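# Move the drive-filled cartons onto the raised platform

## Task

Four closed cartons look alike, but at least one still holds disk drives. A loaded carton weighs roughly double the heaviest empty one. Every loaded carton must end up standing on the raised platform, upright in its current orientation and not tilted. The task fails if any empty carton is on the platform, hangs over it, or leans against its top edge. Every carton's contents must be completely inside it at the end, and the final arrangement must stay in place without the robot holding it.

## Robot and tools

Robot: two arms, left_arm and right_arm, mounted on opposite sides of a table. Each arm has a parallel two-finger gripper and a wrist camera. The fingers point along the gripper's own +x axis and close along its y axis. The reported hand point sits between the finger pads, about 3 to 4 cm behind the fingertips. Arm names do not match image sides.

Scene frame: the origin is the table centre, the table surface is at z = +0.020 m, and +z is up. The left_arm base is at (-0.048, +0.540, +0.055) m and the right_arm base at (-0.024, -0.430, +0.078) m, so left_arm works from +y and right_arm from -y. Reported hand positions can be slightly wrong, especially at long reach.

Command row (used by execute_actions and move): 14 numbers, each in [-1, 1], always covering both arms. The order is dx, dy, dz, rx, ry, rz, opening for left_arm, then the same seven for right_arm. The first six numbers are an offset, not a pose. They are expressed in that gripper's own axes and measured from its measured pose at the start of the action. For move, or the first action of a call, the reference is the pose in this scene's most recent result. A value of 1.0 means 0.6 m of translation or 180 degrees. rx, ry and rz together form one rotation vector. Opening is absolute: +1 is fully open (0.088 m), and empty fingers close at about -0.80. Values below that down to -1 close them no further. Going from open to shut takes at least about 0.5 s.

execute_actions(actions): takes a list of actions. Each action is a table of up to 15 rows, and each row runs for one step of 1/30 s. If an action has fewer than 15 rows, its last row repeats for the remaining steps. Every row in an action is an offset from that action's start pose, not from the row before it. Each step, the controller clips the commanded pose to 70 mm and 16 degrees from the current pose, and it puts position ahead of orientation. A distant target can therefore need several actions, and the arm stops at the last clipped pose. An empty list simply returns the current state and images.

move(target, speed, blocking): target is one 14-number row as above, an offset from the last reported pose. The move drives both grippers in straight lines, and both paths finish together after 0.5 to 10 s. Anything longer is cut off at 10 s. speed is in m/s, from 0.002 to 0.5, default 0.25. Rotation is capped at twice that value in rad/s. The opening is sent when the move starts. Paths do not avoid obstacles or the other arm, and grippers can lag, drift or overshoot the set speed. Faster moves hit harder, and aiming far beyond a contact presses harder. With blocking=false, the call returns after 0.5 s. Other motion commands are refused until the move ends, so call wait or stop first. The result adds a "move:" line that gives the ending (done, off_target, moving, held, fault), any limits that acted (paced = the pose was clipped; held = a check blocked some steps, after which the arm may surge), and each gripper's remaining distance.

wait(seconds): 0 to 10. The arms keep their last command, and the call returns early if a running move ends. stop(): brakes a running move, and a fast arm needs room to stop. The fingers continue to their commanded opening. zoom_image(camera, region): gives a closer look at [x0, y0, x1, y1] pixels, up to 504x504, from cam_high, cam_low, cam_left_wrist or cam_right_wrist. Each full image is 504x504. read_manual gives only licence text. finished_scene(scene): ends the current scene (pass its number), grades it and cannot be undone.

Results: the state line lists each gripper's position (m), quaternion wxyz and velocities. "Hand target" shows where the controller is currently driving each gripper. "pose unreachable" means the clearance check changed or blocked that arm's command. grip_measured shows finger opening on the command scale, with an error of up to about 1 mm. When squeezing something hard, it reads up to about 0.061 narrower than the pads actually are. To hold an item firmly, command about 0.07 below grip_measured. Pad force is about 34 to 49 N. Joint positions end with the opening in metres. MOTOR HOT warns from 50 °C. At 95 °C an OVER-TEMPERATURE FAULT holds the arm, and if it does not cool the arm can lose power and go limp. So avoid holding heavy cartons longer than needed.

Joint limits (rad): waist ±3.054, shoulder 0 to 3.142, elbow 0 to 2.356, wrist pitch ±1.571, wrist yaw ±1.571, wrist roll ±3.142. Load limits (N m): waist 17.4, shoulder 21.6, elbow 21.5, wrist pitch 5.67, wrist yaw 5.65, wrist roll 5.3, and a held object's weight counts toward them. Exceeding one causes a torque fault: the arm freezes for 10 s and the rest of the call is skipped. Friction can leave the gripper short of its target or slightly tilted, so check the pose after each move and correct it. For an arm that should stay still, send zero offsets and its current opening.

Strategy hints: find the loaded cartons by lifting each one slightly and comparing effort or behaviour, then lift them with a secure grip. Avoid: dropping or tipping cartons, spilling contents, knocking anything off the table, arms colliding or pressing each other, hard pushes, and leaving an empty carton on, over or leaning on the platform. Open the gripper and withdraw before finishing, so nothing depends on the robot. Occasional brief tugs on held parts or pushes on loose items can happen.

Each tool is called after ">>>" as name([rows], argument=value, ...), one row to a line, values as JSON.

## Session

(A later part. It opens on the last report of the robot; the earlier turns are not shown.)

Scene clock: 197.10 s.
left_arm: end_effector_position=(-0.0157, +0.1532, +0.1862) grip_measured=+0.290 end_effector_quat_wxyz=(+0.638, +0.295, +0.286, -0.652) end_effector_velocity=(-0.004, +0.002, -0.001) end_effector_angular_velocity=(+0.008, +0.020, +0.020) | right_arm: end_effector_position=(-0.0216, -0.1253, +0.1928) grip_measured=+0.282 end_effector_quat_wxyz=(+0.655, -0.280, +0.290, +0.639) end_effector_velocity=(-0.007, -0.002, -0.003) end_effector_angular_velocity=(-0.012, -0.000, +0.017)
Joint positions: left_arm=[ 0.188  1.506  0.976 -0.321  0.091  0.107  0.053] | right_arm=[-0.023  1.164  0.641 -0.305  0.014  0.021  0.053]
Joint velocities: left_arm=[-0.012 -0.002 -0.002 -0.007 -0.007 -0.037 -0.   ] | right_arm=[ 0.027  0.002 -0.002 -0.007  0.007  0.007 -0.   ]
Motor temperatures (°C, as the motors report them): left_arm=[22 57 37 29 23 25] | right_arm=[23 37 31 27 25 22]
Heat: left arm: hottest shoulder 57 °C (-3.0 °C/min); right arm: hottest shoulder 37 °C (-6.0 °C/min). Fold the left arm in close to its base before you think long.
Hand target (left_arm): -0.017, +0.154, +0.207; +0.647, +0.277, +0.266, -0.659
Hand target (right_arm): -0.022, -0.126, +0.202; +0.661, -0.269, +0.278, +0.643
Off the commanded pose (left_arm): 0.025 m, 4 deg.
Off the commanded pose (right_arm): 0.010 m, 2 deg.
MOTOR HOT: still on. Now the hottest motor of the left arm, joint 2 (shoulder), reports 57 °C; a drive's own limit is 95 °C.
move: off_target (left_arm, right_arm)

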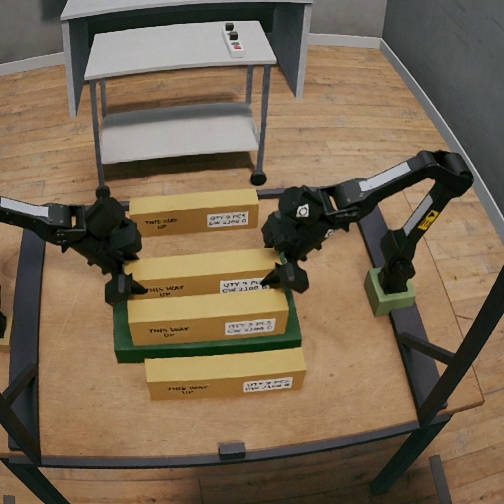

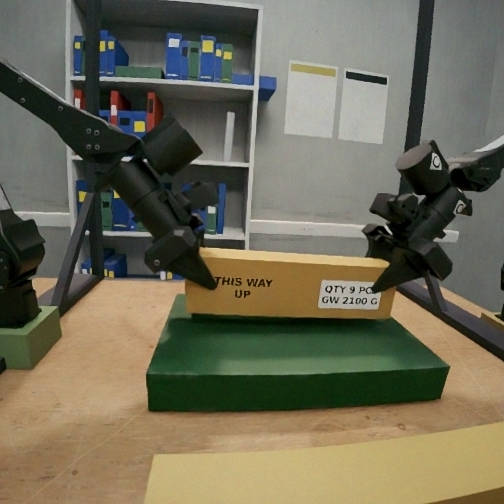

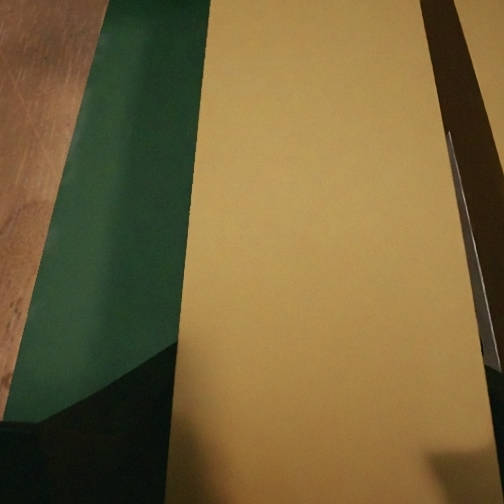

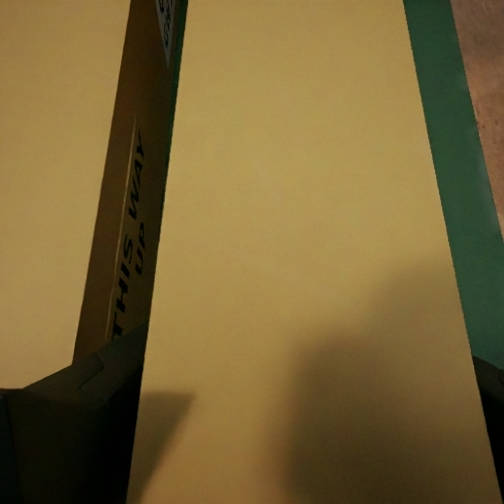

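>>> move(target=[0.03,-0.003,-0.027,0,-0.016,0,0.17,0.047,0,-0.043,0,-0.01,0,0.17], speed=0.02)

>>> move(target=[0.008,0,-0.008,0,0,0,0.17,0.008,0,-0.008,0,0,0,0.17], speed=0.01)

Scene clock: 203.47 s.
left_arm: end_effector_position=(-0.0164, +0.1536, +0.1569) grip_measured=+0.290 end_effector_quat_wxyz=(+0.642, +0.285, +0.277, -0.655) end_effector_velocity=(-0.002, +0.001, -0.001) end_effector_angular_velocity=(-0.003, +0.010, -0.002) | right_arm: end_effector_position=(-0.0222, -0.1254, +0.1562) grip_measured=+0.282 end_effector_quat_wxyz=(+0.659, -0.270, +0.280, +0.644) end_effector_velocity=(+0.002, -0.002, -0.003) end_effector_angular_velocity=(-0.002, -0.000, -0.013)
Joint positions: left_arm=[ 0.187  1.535  0.861 -0.147  0.092  0.102  0.053] | right_arm=[-0.021  1.221  0.499 -0.078  0.016  0.023  0.053]
Joint velocities: left_arm=[-0.002 -0.002 -0.007  0.007  0.007 -0.007 -0.   ] | right_arm=[-0.002 -0.002 -0.012  0.007  0.007  0.007 -0.   ]
Motor temperatures (°C, as the motors report them): left_arm=[22 57 37 30 23 25] | right_arm=[23 37 31 27 25 22]
Heat: left arm: hottest shoulder 57 °C (+0.0 °C/min); right arm: hottest shoulder 37 °C (-3.0 °C/min). Fold the left arm in close to its base before you think long.
Hand target (left_arm): -0.017, +0.153, +0.162; +0.645, +0.278, +0.270, -0.659
Hand target (right_arm): -0.022, -0.125, +0.155; +0.659, -0.270, +0.279, +0.644
Off the commanded pose (left_arm): 0.005 m, 1 deg.
Off the commanded pose (right_arm): 0.002 m, 0 deg.
MOTOR HOT: still on. Now the hottest motor of the left arm, joint 2 (shoulder), reports 57 °C; a drive's own limit is 95 °C.
move: done

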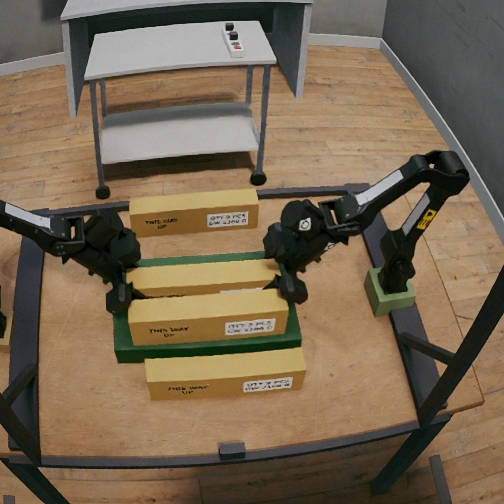

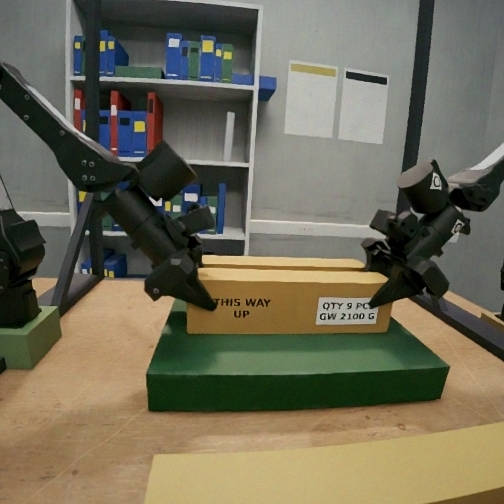

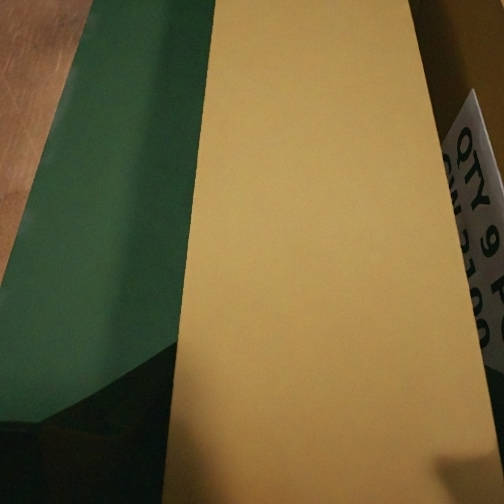

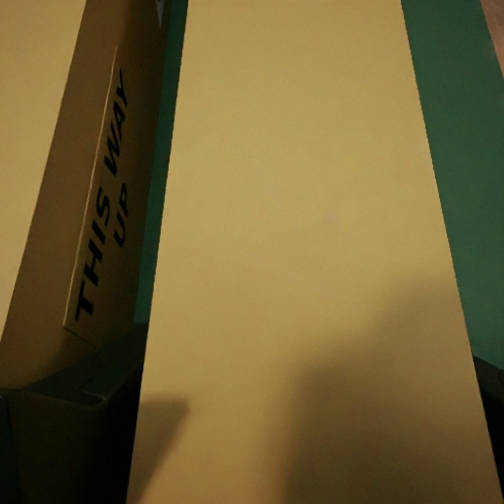

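Scene clock: 204.37 s.
left_arm: end_effector_position=(-0.0163, +0.1539, +0.1551) grip_measured=+0.290 end_effector_quat_wxyz=(+0.643, +0.282, +0.276, -0.656) end_effector_velocity=(-0.002, +0.001, -0.001) end_effector_angular_velocity=(-0.003, +0.010, -0.002) | right_arm: end_effector_position=(-0.0222, -0.1257, +0.1545) grip_measured=+0.282 end_effector_quat_wxyz=(+0.660, -0.268, +0.278, +0.644) end_effector_velocity=(+0.000, -0.003, -0.003) end_effector_angular_velocity=(-0.012, -0.010, +0.003)
Joint positions: left_arm=[ 0.188  1.535  0.85  -0.131  0.094  0.102  0.053] | right_arm=[-0.021  1.221  0.487 -0.059  0.016  0.023  0.053]
Joint velocities: left_arm=[-0.002 -0.002 -0.007  0.007  0.007 -0.007 -0.   ] | right_arm=[ 0.002 -0.002 -0.007 -0.007  0.007 -0.007 -0.   ]
Motor temperatures (°C, as the motors report them): left_arm=[22 56 37 30 23 25] | right_arm=[23 36 31 27 25 22]
Heat: left arm: hottest shoulder 56 °C (-1.0 °C/min); right arm: hottest shoulder 36 °C (-4.0 °C/min). Fold the left arm in close to its base before you think long.
Hand target (left_arm): -0.016, +0.154, +0.150; +0.642, +0.285, +0.277, -0.655
Hand target (right_arm): -0.022, -0.126, +0.149; +0.659, -0.270, +0.281, +0.643
Off the commanded pose (left_arm): 0.005 m, 0 deg.
Off the commanded pose (right_arm): 0.005 m, 0 deg.
MOTOR HOT: still on. Now the hottest motor of the left arm, joint 2 (shoulder), reports 56 °C; a drive's own limit is 95 °C.
move: done

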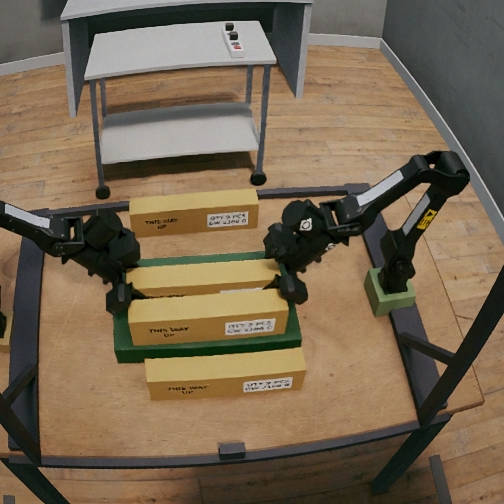

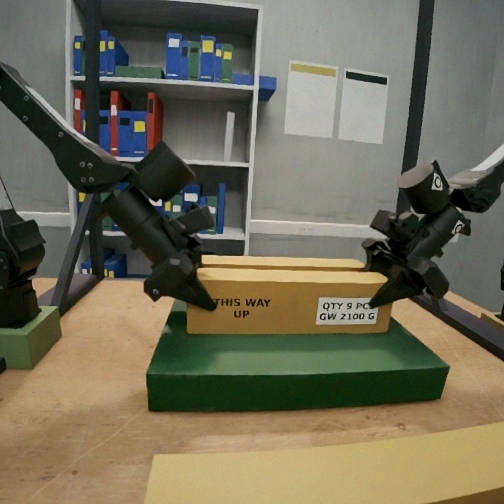

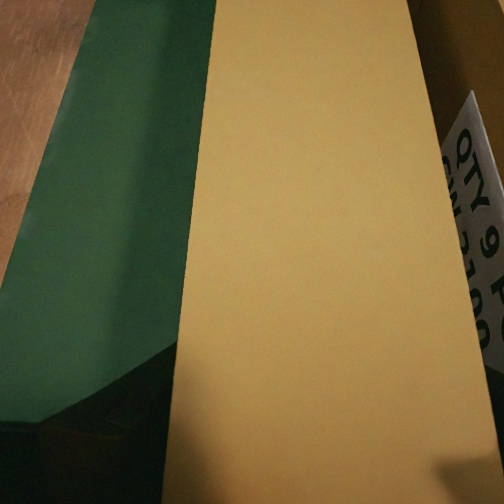

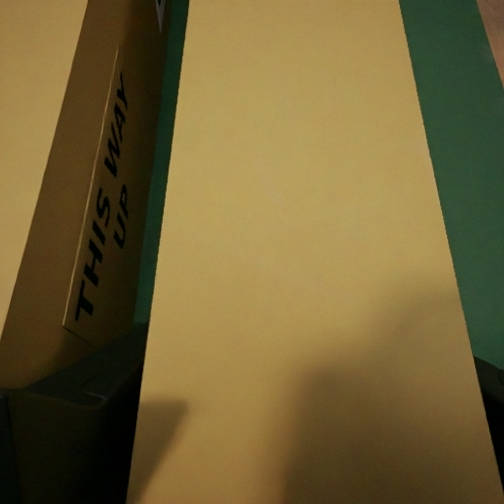

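>>> execute_actions([
  [[0,0,0,0,0,0,0.24,0,0,0,0,0,0,0.24],[0,0,0,0,0,0,0.28,0,0,0,0,0,0,0.28],[0,0,0,0,0,0,0.32,0,0,0,0,0,0,0.32],[0,0,0,0,0,0,0.36,0,0,0,0,0,0,0.36],[0,0,0,0,0,0,0.4,0,0,0,0,0,0,0.4],[0,0,0,0,0,0,0.45,0,0,0,0,0,0,0.45],[0,0,0,0,0,0,0.5,0,0,0,0,0,0,0.5]],
])

>>> move(target=[-0.12,0,0,0,0,0,0.5,-0.12,0,0,0,0,0,0.5], speed=0.12)

>>> move(target=[0.073,0.47,-0.069,0,-0.006,0,0.78,0.073,-0.485,-0.057,0,-0.004,0,0.78], speed=0.2)

Scene clock: 211.33 s.
left_arm: end_effector_position=(-0.0162, +0.1540, +0.1550) grip_measured=+0.485 end_effector_quat_wxyz=(+0.643, +0.283, +0.276, -0.656) end_effector_velocity=(-0.000, +0.004, -0.002) end_effector_angular_velocity=(+0.018, +0.022, +0.029) | right_arm: end_effector_position=(-0.0219, -0.1256, +0.1553) grip_measured=+0.484 end_effector_quat_wxyz=(+0.661, -0.267, +0.277, +0.645) end_effector_velocity=(+0.003, -0.002, -0.001) end_effector_angular_velocity=(-0.007, +0.010, -0.012)
Joint positions: left_arm=[ 0.188  1.535  0.849 -0.131  0.094  0.102  0.063] | right_arm=[-0.021  1.219  0.487 -0.058  0.017  0.023  0.063]
Joint velocities: left_arm=[-0.002 -0.007 -0.002 -0.022 -0.007 -0.037  0.005] | right_arm=[-0.012 -0.002 -0.002 -0.007 -0.007  0.007  0.005]
Motor temperatures (°C, as the motors report them): left_arm=[22 53 36 31 23 25] | right_arm=[23 35 31 28 25 22]
Heat: left arm: hottest shoulder 53 °C (+0.0 °C/min); right arm: hottest shoulder 35 °C (-3.0 °C/min). Fold the left arm in close to its base before you think long.
Hand target (left_arm): -0.016, +0.154, +0.155; +0.643, +0.283, +0.275, -0.656
Hand target (right_arm): -0.022, -0.126, +0.155; +0.660, -0.268, +0.278, +0.644
Off the commanded pose (left_arm): 0.000 m, 0 deg.
Off the commanded pose (right_arm): 0.001 m, 0 deg.
MOTOR HOT: still on. Now the hottest motor of the left arm, joint 2 (shoulder), reports 53 °C; a drive's own limit is 95 °C.

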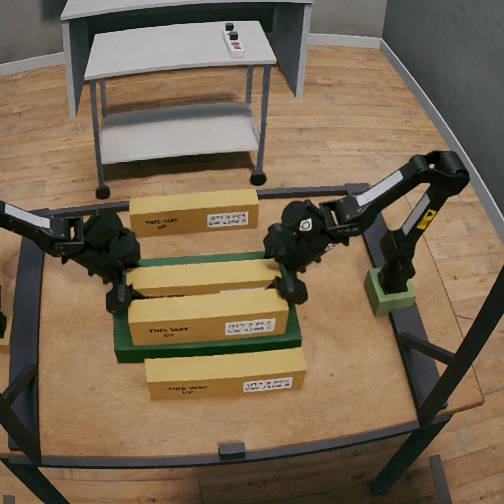

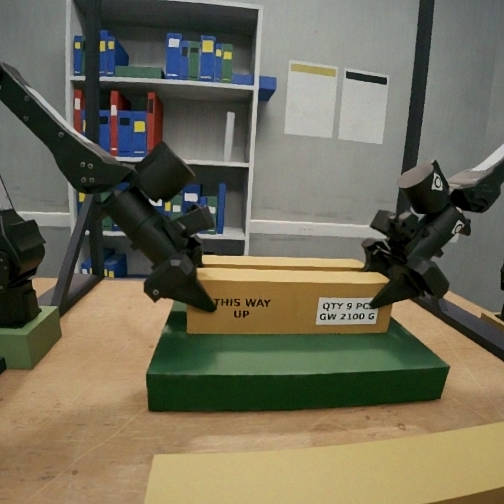

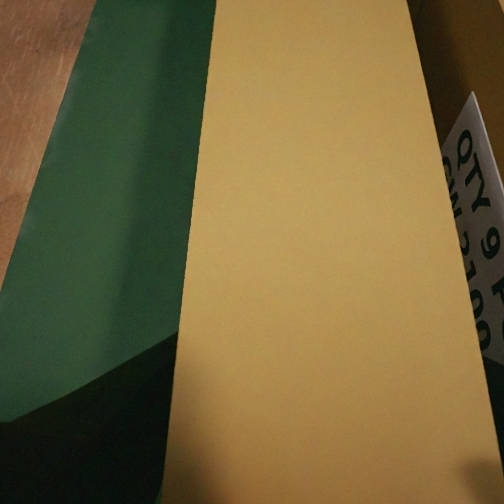

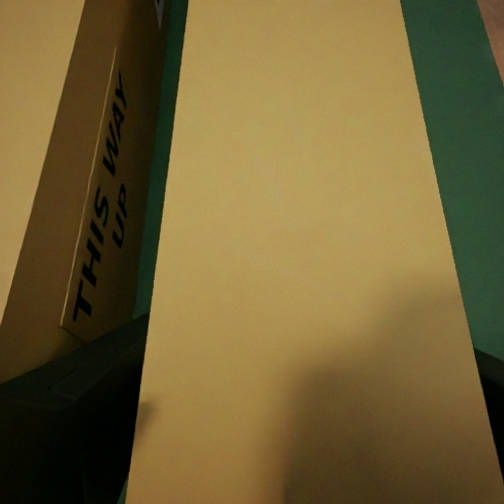

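Scene clock: 212.43 s.
left_arm: end_effector_position=(-0.0163, +0.2020, +0.2057) grip_measured=+0.498 end_effector_quat_wxyz=(+0.643, +0.282, +0.277, -0.656) end_effector_velocity=(+0.001, +0.004, +0.002) end_effector_angular_velocity=(+0.008, +0.001, +0.013) | right_arm: end_effector_position=(-0.0229, -0.1777, +0.2009) grip_measured=+0.496 end_effector_quat_wxyz=(+0.658, -0.272, +0.282, +0.643) end_effector_velocity=(-0.000, -0.003, +0.002) end_effector_angular_velocity=(-0.003, +0.000, +0.008)
Joint positions: left_arm=[ 0.212  1.275  0.849 -0.394  0.11   0.118  0.063] | right_arm=[-0.015  0.875  0.532 -0.462  0.019  0.026  0.063]
Joint velocities: left_arm=[ 0.002 -0.012  0.002 -0.022 -0.007 -0.007 -0.   ] | right_arm=[-0.002 -0.017  0.002 -0.022 -0.007 -0.007  0.   ]
Motor temperatures (°C, as the motors report them): left_arm=[22 53 36 31 23 25] | right_arm=[23 34 31 28 24 22]
Heat: left arm: hottest shoulder 53 °C (+0.0 °C/min); right arm: hottest shoulder 34 °C (-3.0 °C/min). Fold the left arm in close to its base before you think long.
Hand target (left_arm): -0.016, +0.204, +0.206; +0.643, +0.283, +0.276, -0.656
Hand target (right_arm): -0.023, -0.176, +0.207; +0.661, -0.267, +0.277, +0.645
Off the commanded pose (left_arm): 0.002 m, 0 deg.
Off the commanded pose (right_arm): 0.006 m, 1 deg.
MOTOR HOT: still on. Now the hottest motor of the left arm, joint 2 (shoulder), reports 53 °C; a drive's own limit is 95 °C.
move: done

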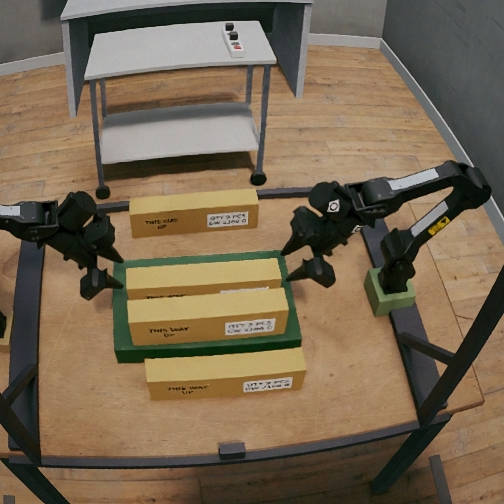

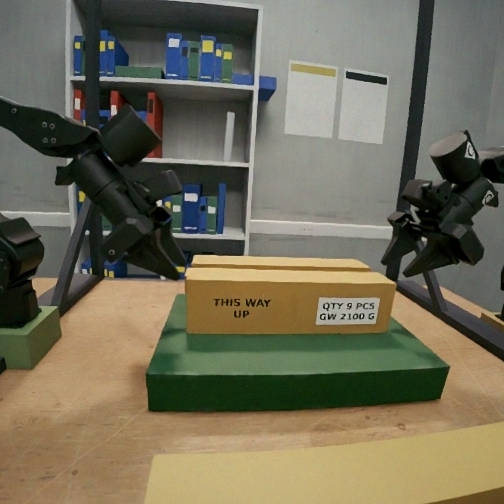

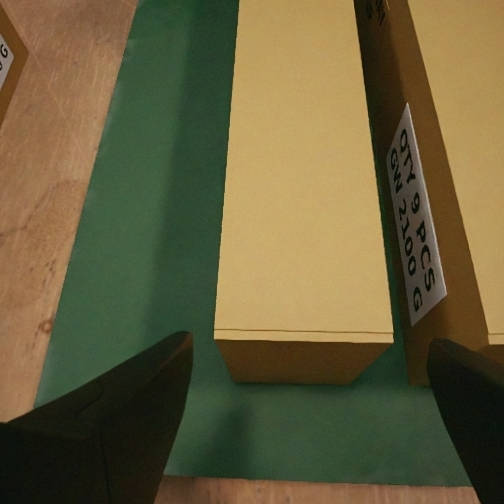

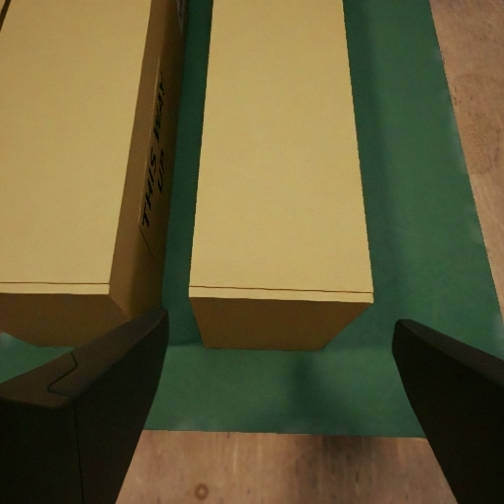

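Scene clock: 214.47 s.
left_arm: end_effector_position=(+0.2627, +0.1957, +0.1535) grip_measured=+0.778 end_effector_quat_wxyz=(+0.649, +0.268, +0.267, -0.660) end_effector_velocity=(-0.001, -0.000, -0.005) end_effector_angular_velocity=(+0.022, -0.007, -0.001) | right_arm: end_effector_position=(+0.2674, -0.1787, +0.1486) grip_measured=+0.777 end_effector_quat_wxyz=(+0.662, -0.273, +0.275, +0.642) end_effector_velocity=(+0.003, -0.001, +0.001) end_effector_angular_velocity=(+0.014, +0.010, +0.002)
Joint positions: left_arm=[ 0.993  1.961  1.374 -0.445  0.616  0.761  0.077] | right_arm=[-1.122  1.774  1.025 -0.377 -0.658 -0.922  0.077]
Joint velocities: left_arm=[-0.007  0.007  0.002 -0.007 -0.022  0.007 -0.   ] | right_arm=[-0.012  0.012  0.012 -0.007 -0.022 -0.007 -0.   ]
Motor temperatures (°C, as the motors report them): left_arm=[22 52 36 31 23 25] | right_arm=[23 34 31 28 25 22]
Heat: left arm: hottest shoulder 52 °C (+0.0 °C/min); right arm: hottest shoulder 34 °C (-3.0 °C/min). Fold the left arm in close to its base before you think long.
Hand target (left_arm): +0.265, +0.195, +0.149; +0.646, +0.268, +0.271, -0.661
Hand target (right_arm): +0.270, -0.178, +0.147; +0.661, -0.272, +0.275, +0.643
Off the commanded pose (left_arm): 0.009 m, 1 deg.
Off the commanded pose (right_arm): 0.004 m, 1 deg.
MOTOR HOT: still on. Now the hottest motor of the left arm, joint 2 (shoulder), reports 52 °C; a drive's own limit is 95 °C.
move: off_target (left_arm)

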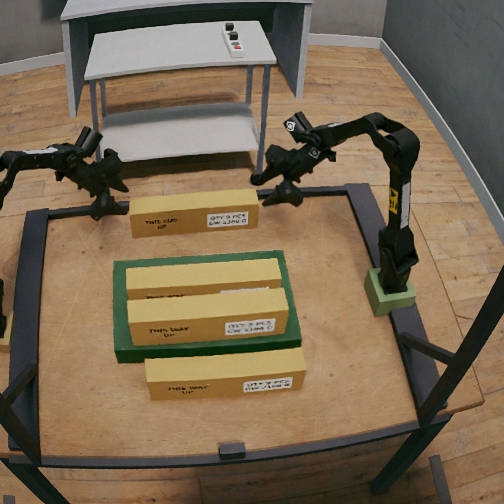

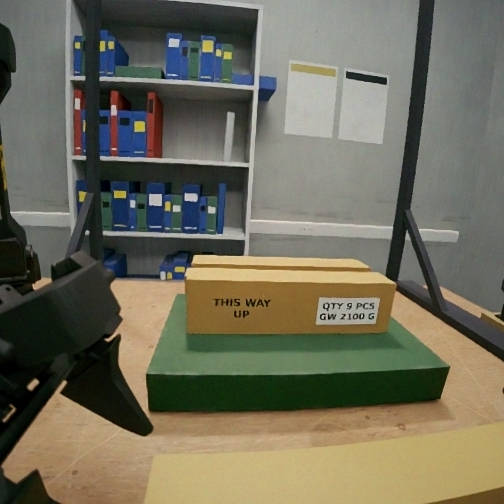

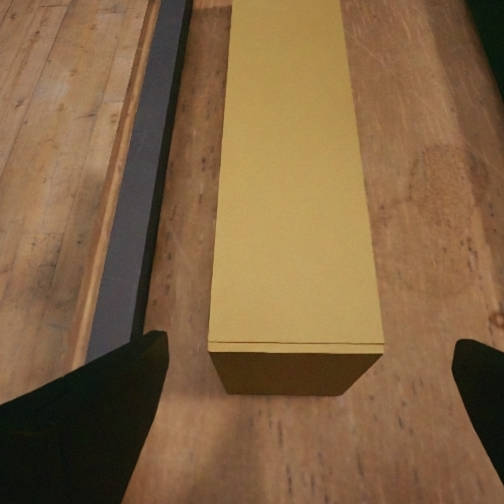

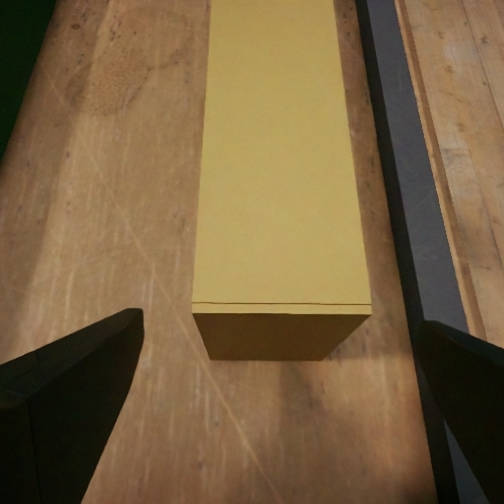

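>>> move(target=[0.134,0.004,-0.013,0,0,0,0.78,0.126,0,-0.007,-0.004,0,0.004,0.78], speed=0.08)

Scene clock: 219.10 s.
left_arm: end_effector_position=(+0.2642, +0.1459, +0.0970) grip_measured=+0.778 end_effector_quat_wxyz=(+0.649, +0.269, +0.263, -0.661) end_effector_velocity=(-0.001, +0.000, -0.002) end_effector_angular_velocity=(+0.009, +0.007, +0.007) | right_arm: end_effector_position=(+0.2680, -0.1307, +0.0946) grip_measured=+0.777 end_effector_quat_wxyz=(+0.657, -0.275, +0.269, +0.648) end_effector_velocity=(-0.003, -0.002, -0.003) end_effector_angular_velocity=(-0.004, +0.013, +0.006)
Joint positions: left_arm=[ 0.901  2.154  1.414 -0.234  0.566  0.671  0.077] | right_arm=[-1.004  1.974  1.027 -0.108 -0.615 -0.812  0.077]
Joint velocities: left_arm=[-0.002  0.002  0.002 -0.007 -0.007 -0.007 -0.   ] | right_arm=[-0.002  0.002 -0.007 -0.007 -0.007 -0.007 -0.   ]
Motor temperatures (°C, as the motors report them): left_arm=[22 52 36 31 23 25] | right_arm=[23 34 31 28 25 22]
Heat: left arm: hottest shoulder 52 °C (+1.0 °C/min); right arm: hottest shoulder 34 °C (-2.0 °C/min). Fold the left arm in close to its base before you think long.
Hand target (left_arm): +0.265, +0.144, +0.092; +0.648, +0.269, +0.267, -0.660
Hand target (right_arm): +0.269, -0.129, +0.091; +0.656, -0.275, +0.272, +0.648
Off the commanded pose (left_arm): 0.006 m, 0 deg.
Off the commanded pose (right_arm): 0.004 m, 0 deg.
MOTOR HOT: still on. Now the hottest motor of the left arm, joint 2 (shoulder), reports 52 °C; a drive's own limit is 95 °C.
move: done

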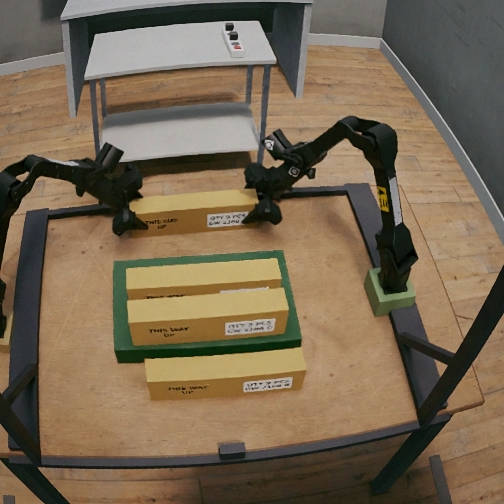

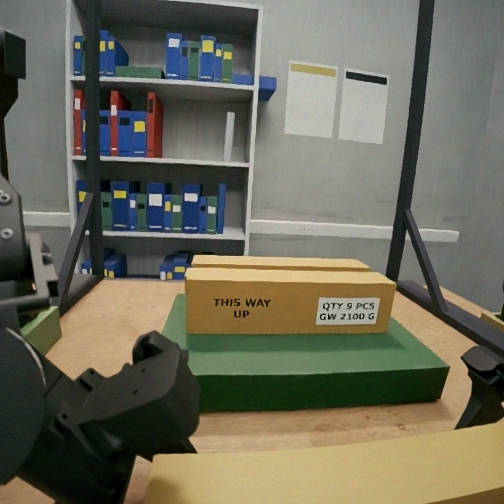

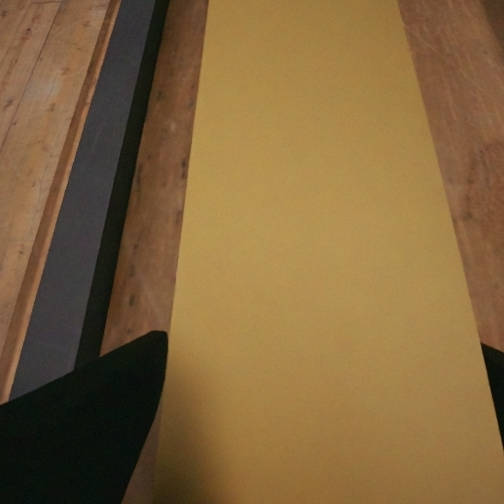

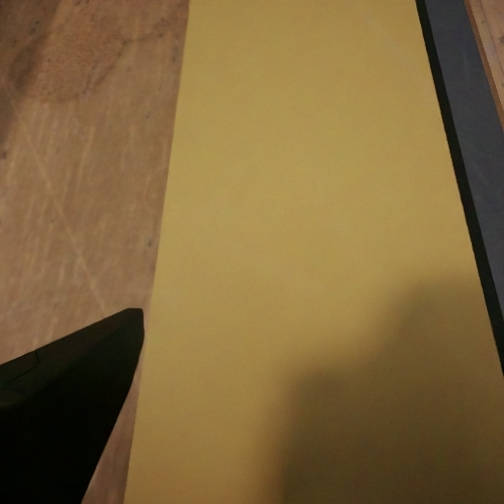

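>>> execute_actions([
  [[0,0.002,0,0,0,0,0.7,0,-0.002,0,0,0,0,0.7],[0,0.002,0,0,0,0,0.64,0,-0.002,0,0,0,0,0.64],[0,0.002,0,0,0,0,0.58,0,-0.002,0,0,0,0,0.58],[0,0.002,0,0,0,0,0.52,0,-0.002,0,0,0,0,0.52],[0,0.002,0,0,0,0,0.47,0,-0.002,0,0,0,0,0.47],[0,0.002,0,0,0,0,0.43,0,-0.002,0,0,0,0,0.43],[0,0.002,0,0,0,0,0.39,0,-0.002,0,0,0,0,0.39],[0,0.002,0,0,0,0,0.36,0,-0.002,0,0,0,0,0.36],[0,0.002,0,0,0,0,0.33,0,-0.002,0,0,0,0,0.33],[0,0.002,0,0,0,0,0.3,0,-0.002,0,0,0,0,0.3],[0,0.002,0,0,0,0,0.27,0,-0.002,0,0,0,0,0.27],[0,0.002,0,0,0,0,0.24,0,-0.002,0,0,0,0,0.24],[0,0.002,0,0,0,0,0.2,0,-0.002,0,0,0,0,0.2],[0,0.002,0,0,0,0,0.17,0,-0.002,0,0,0,0,0.17]],
  [[0,0,0,0,0,0,0.17,0,0,0,0,0,0,0.17]],
])

>>> move(target=[-0.059,0,0.059,0,0,0,0.17,-0.059,0,0.059,0,0,0,0.17], speed=0.04)

Scene clock: 228.53 s.
left_arm: end_effector_position=(+0.2643, +0.1463, +0.0966) grip_measured=+0.292 end_effector_quat_wxyz=(+0.649, +0.269, +0.264, -0.661) end_effector_velocity=(-0.005, +0.002, -0.002) end_effector_angular_velocity=(+0.010, +0.026, -0.001) | right_arm: end_effector_position=(+0.2678, -0.1311, +0.0943) grip_measured=+0.282 end_effector_quat_wxyz=(+0.656, -0.275, +0.270, +0.648) end_effector_velocity=(-0.000, -0.002, -0.001) end_effector_angular_velocity=(-0.009, -0.003, -0.001)
Joint positions: left_arm=[ 0.902  2.154  1.414 -0.235  0.567  0.671  0.053] | right_arm=[-1.004  1.974  1.027 -0.11  -0.614 -0.812  0.053]
Joint velocities: left_arm=[-0.002 -0.002 -0.002 -0.022  0.007 -0.007 -0.   ] | right_arm=[-0.002 -0.002 -0.002 -0.007  0.007 -0.007 -0.   ]
Motor temperatures (°C, as the motors report them): left_arm=[22 51 36 30 23 25] | right_arm=[23 34 30 28 25 22]
Heat: left arm: hottest shoulder 51 °C (+3.0 °C/min); right arm: hottest shoulder 34 °C (+0.0 °C/min). Fold the left arm in close to its base before you think long.
Hand target (left_arm): +0.264, +0.146, +0.097; +0.649, +0.269, +0.264, -0.661
Hand target (right_arm): +0.268, -0.131, +0.094; +0.656, -0.275, +0.270, +0.648
Off the commanded pose (left_arm): 0.000 m, 0 deg.
Off the commanded pose (right_arm): 0.000 m, 0 deg.
MOTOR HOT: still on. Now the hottest motor of the left arm, joint 2 (shoulder), reports 51 °C; a drive's own limit is 95 °C.

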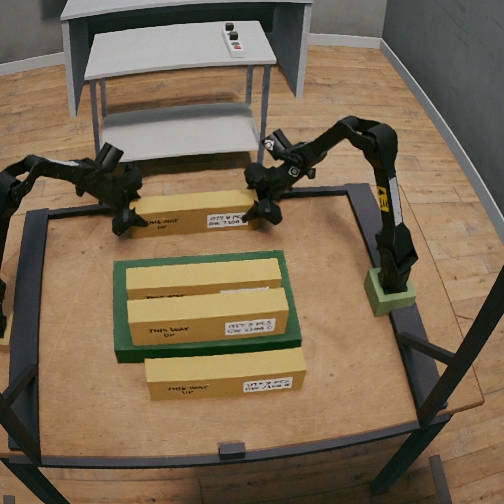

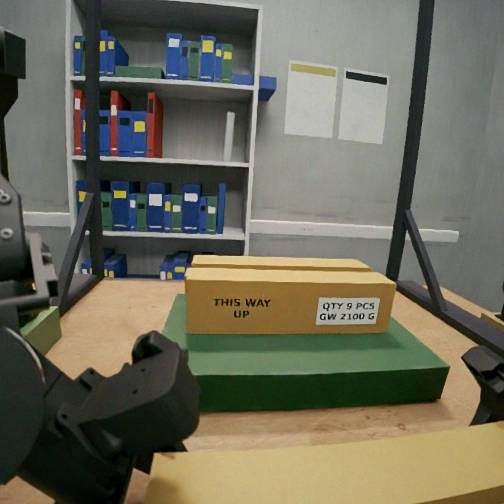

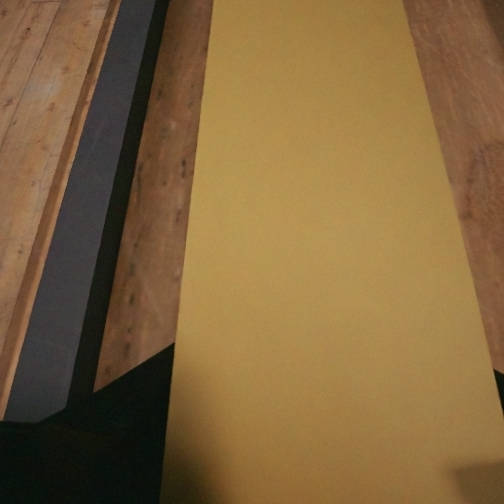

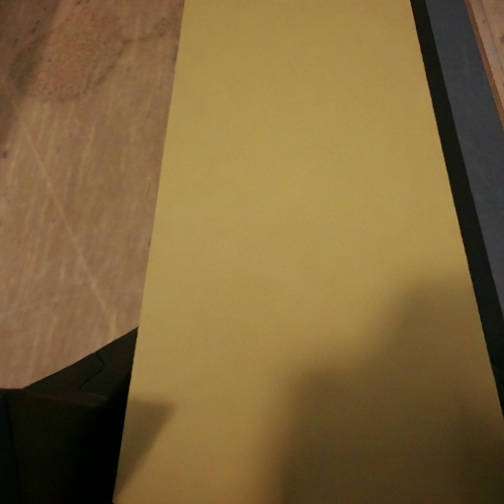

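Scene clock: 230.13 s.
left_arm: end_effector_position=(+0.2614, +0.1468, +0.1383) grip_measured=+0.292 end_effector_quat_wxyz=(+0.646, +0.267, +0.272, -0.662) end_effector_velocity=(+0.002, +0.001, +0.002) end_effector_angular_velocity=(+0.003, -0.001, +0.012) | right_arm: end_effector_position=(+0.2646, -0.1313, +0.1365) grip_measured=+0.282 end_effector_quat_wxyz=(+0.652, -0.274, +0.277, +0.650) end_effector_velocity=(-0.003, +0.002, +0.003) end_effector_angular_velocity=(+0.015, +0.028, -0.003)
Joint positions: left_arm=[ 0.9    2.087  1.494 -0.397  0.569  0.667  0.053] | right_arm=[-1.     1.875  1.096 -0.296 -0.615 -0.811  0.053]
Joint velocities: left_arm=[ 0.002 -0.002  0.007 -0.007 -0.007 -0.007 -0.   ] | right_arm=[ 0.002 -0.002  0.002 -0.007 -0.022  0.022 -0.001]
Motor temperatures (°C, as the motors report them): left_arm=[22 51 36 30 23 25] | right_arm=[23 34 30 28 25 22]
Heat: left arm: hottest shoulder 51 °C (+3.0 °C/min); right arm: hottest shoulder 34 °C (+0.0 °C/min). Fold the left arm in close to its base before you think long.
Hand target (left_arm): +0.264, +0.147, +0.147; +0.649, +0.269, +0.264, -0.661
Hand target (right_arm): +0.267, -0.131, +0.145; +0.656, -0.275, +0.270, +0.648
Off the commanded pose (left_arm): 0.009 m, 1 deg.
Off the commanded pose (right_arm): 0.008 m, 1 deg.
MOTOR HOT: still on. Now the hottest motor of the left arm, joint 2 (shoulder), reports 51 °C; a drive's own limit is 95 °C.
move: off_target (left_arm)

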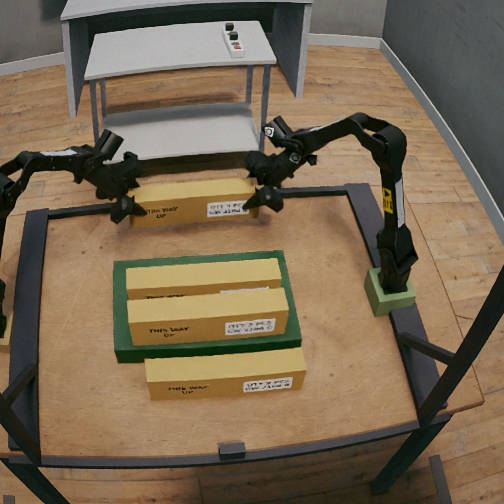

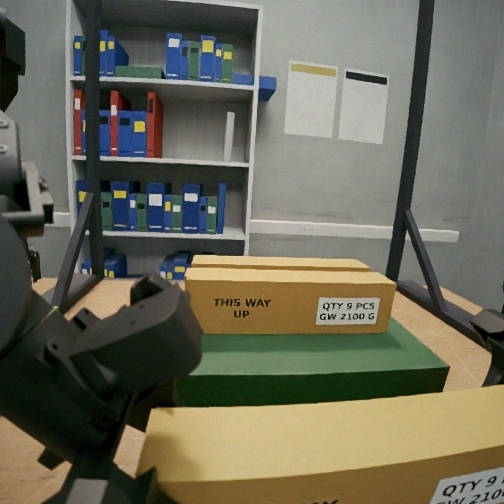

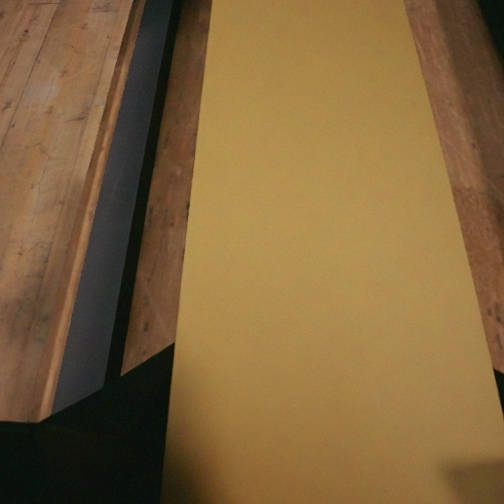

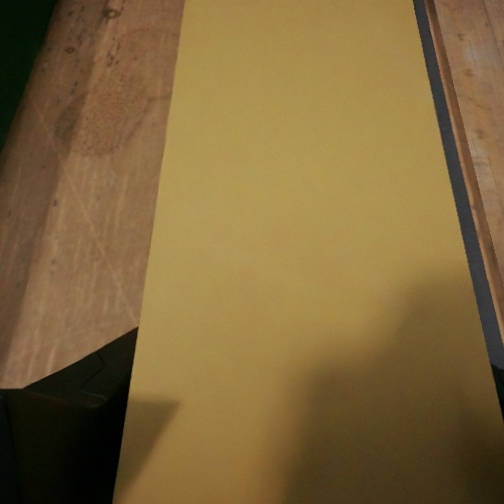

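Light (empty). Set it back down.

>>> move(target=[0.057,0,-0.057,0,0,0,0.17,0.057,0,-0.056,0,0,0,0.17], speed=0.035)

Scene clock: 234.13 s.
left_arm: end_effector_position=(+0.2641, +0.1461, +0.0985) grip_measured=+0.292 end_effector_quat_wxyz=(+0.650, +0.268, +0.265, -0.660) end_effector_velocity=(-0.004, +0.001, -0.002) end_effector_angular_velocity=(+0.004, +0.008, -0.012) | right_arm: end_effector_position=(+0.2674, -0.1307, +0.0953) grip_measured=+0.282 end_effector_quat_wxyz=(+0.656, -0.276, +0.271, +0.649) end_effector_velocity=(-0.004, -0.001, -0.001) end_effector_angular_velocity=(-0.001, +0.019, +0.001)
Joint positions: left_arm=[ 0.902  2.151  1.416 -0.24   0.567  0.668  0.053] | right_arm=[-1.003  1.972  1.028 -0.115 -0.614 -0.812  0.053]
Joint velocities: left_arm=[-0.002 -0.002 -0.007 -0.007  0.007  0.007 -0.   ] | right_arm=[ 0.002 -0.002 -0.007 -0.007 -0.007  0.007  0.   ]
Motor temperatures (°C, as the motors report them): left_arm=[22 52 36 30 23 25] | right_arm=[23 35 30 28 25 22]
Heat: left arm: hottest shoulder 52 °C (+5.0 °C/min); right arm: hottest shoulder 35 °C (+2.0 °C/min). Fold the left arm in close to its base before you think long.
Hand target (left_arm): +0.261, +0.147, +0.090; +0.646, +0.267, +0.272, -0.662
Hand target (right_arm): +0.265, -0.132, +0.088; +0.652, -0.274, +0.277, +0.650
Off the commanded pose (left_arm): 0.009 m, 1 deg.
Off the commanded pose (right_arm): 0.007 m, 1 deg.
MOTOR HOT: still on. Now the hottest motor of the left arm, joint 2 (shoulder), reports 52 °C; a drive's own limit is 95 °C.
move: off_target (left_arm)

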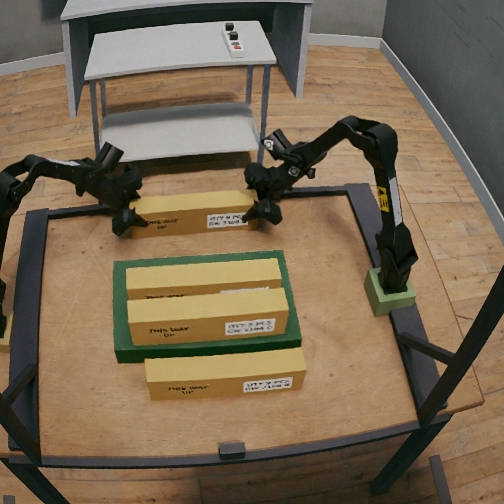

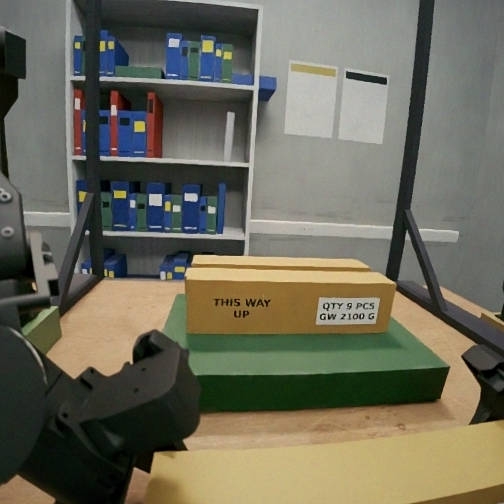

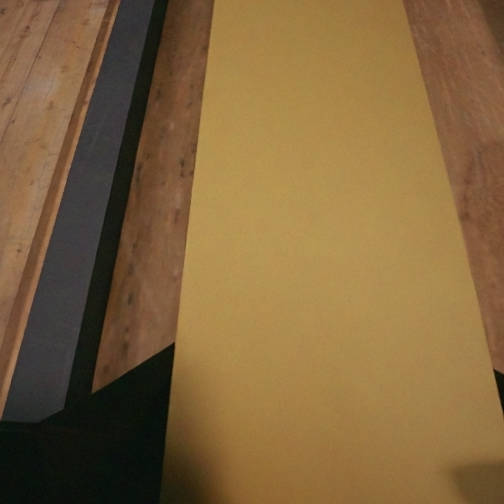

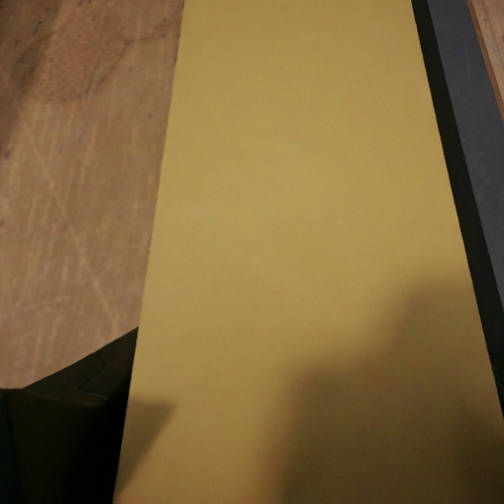

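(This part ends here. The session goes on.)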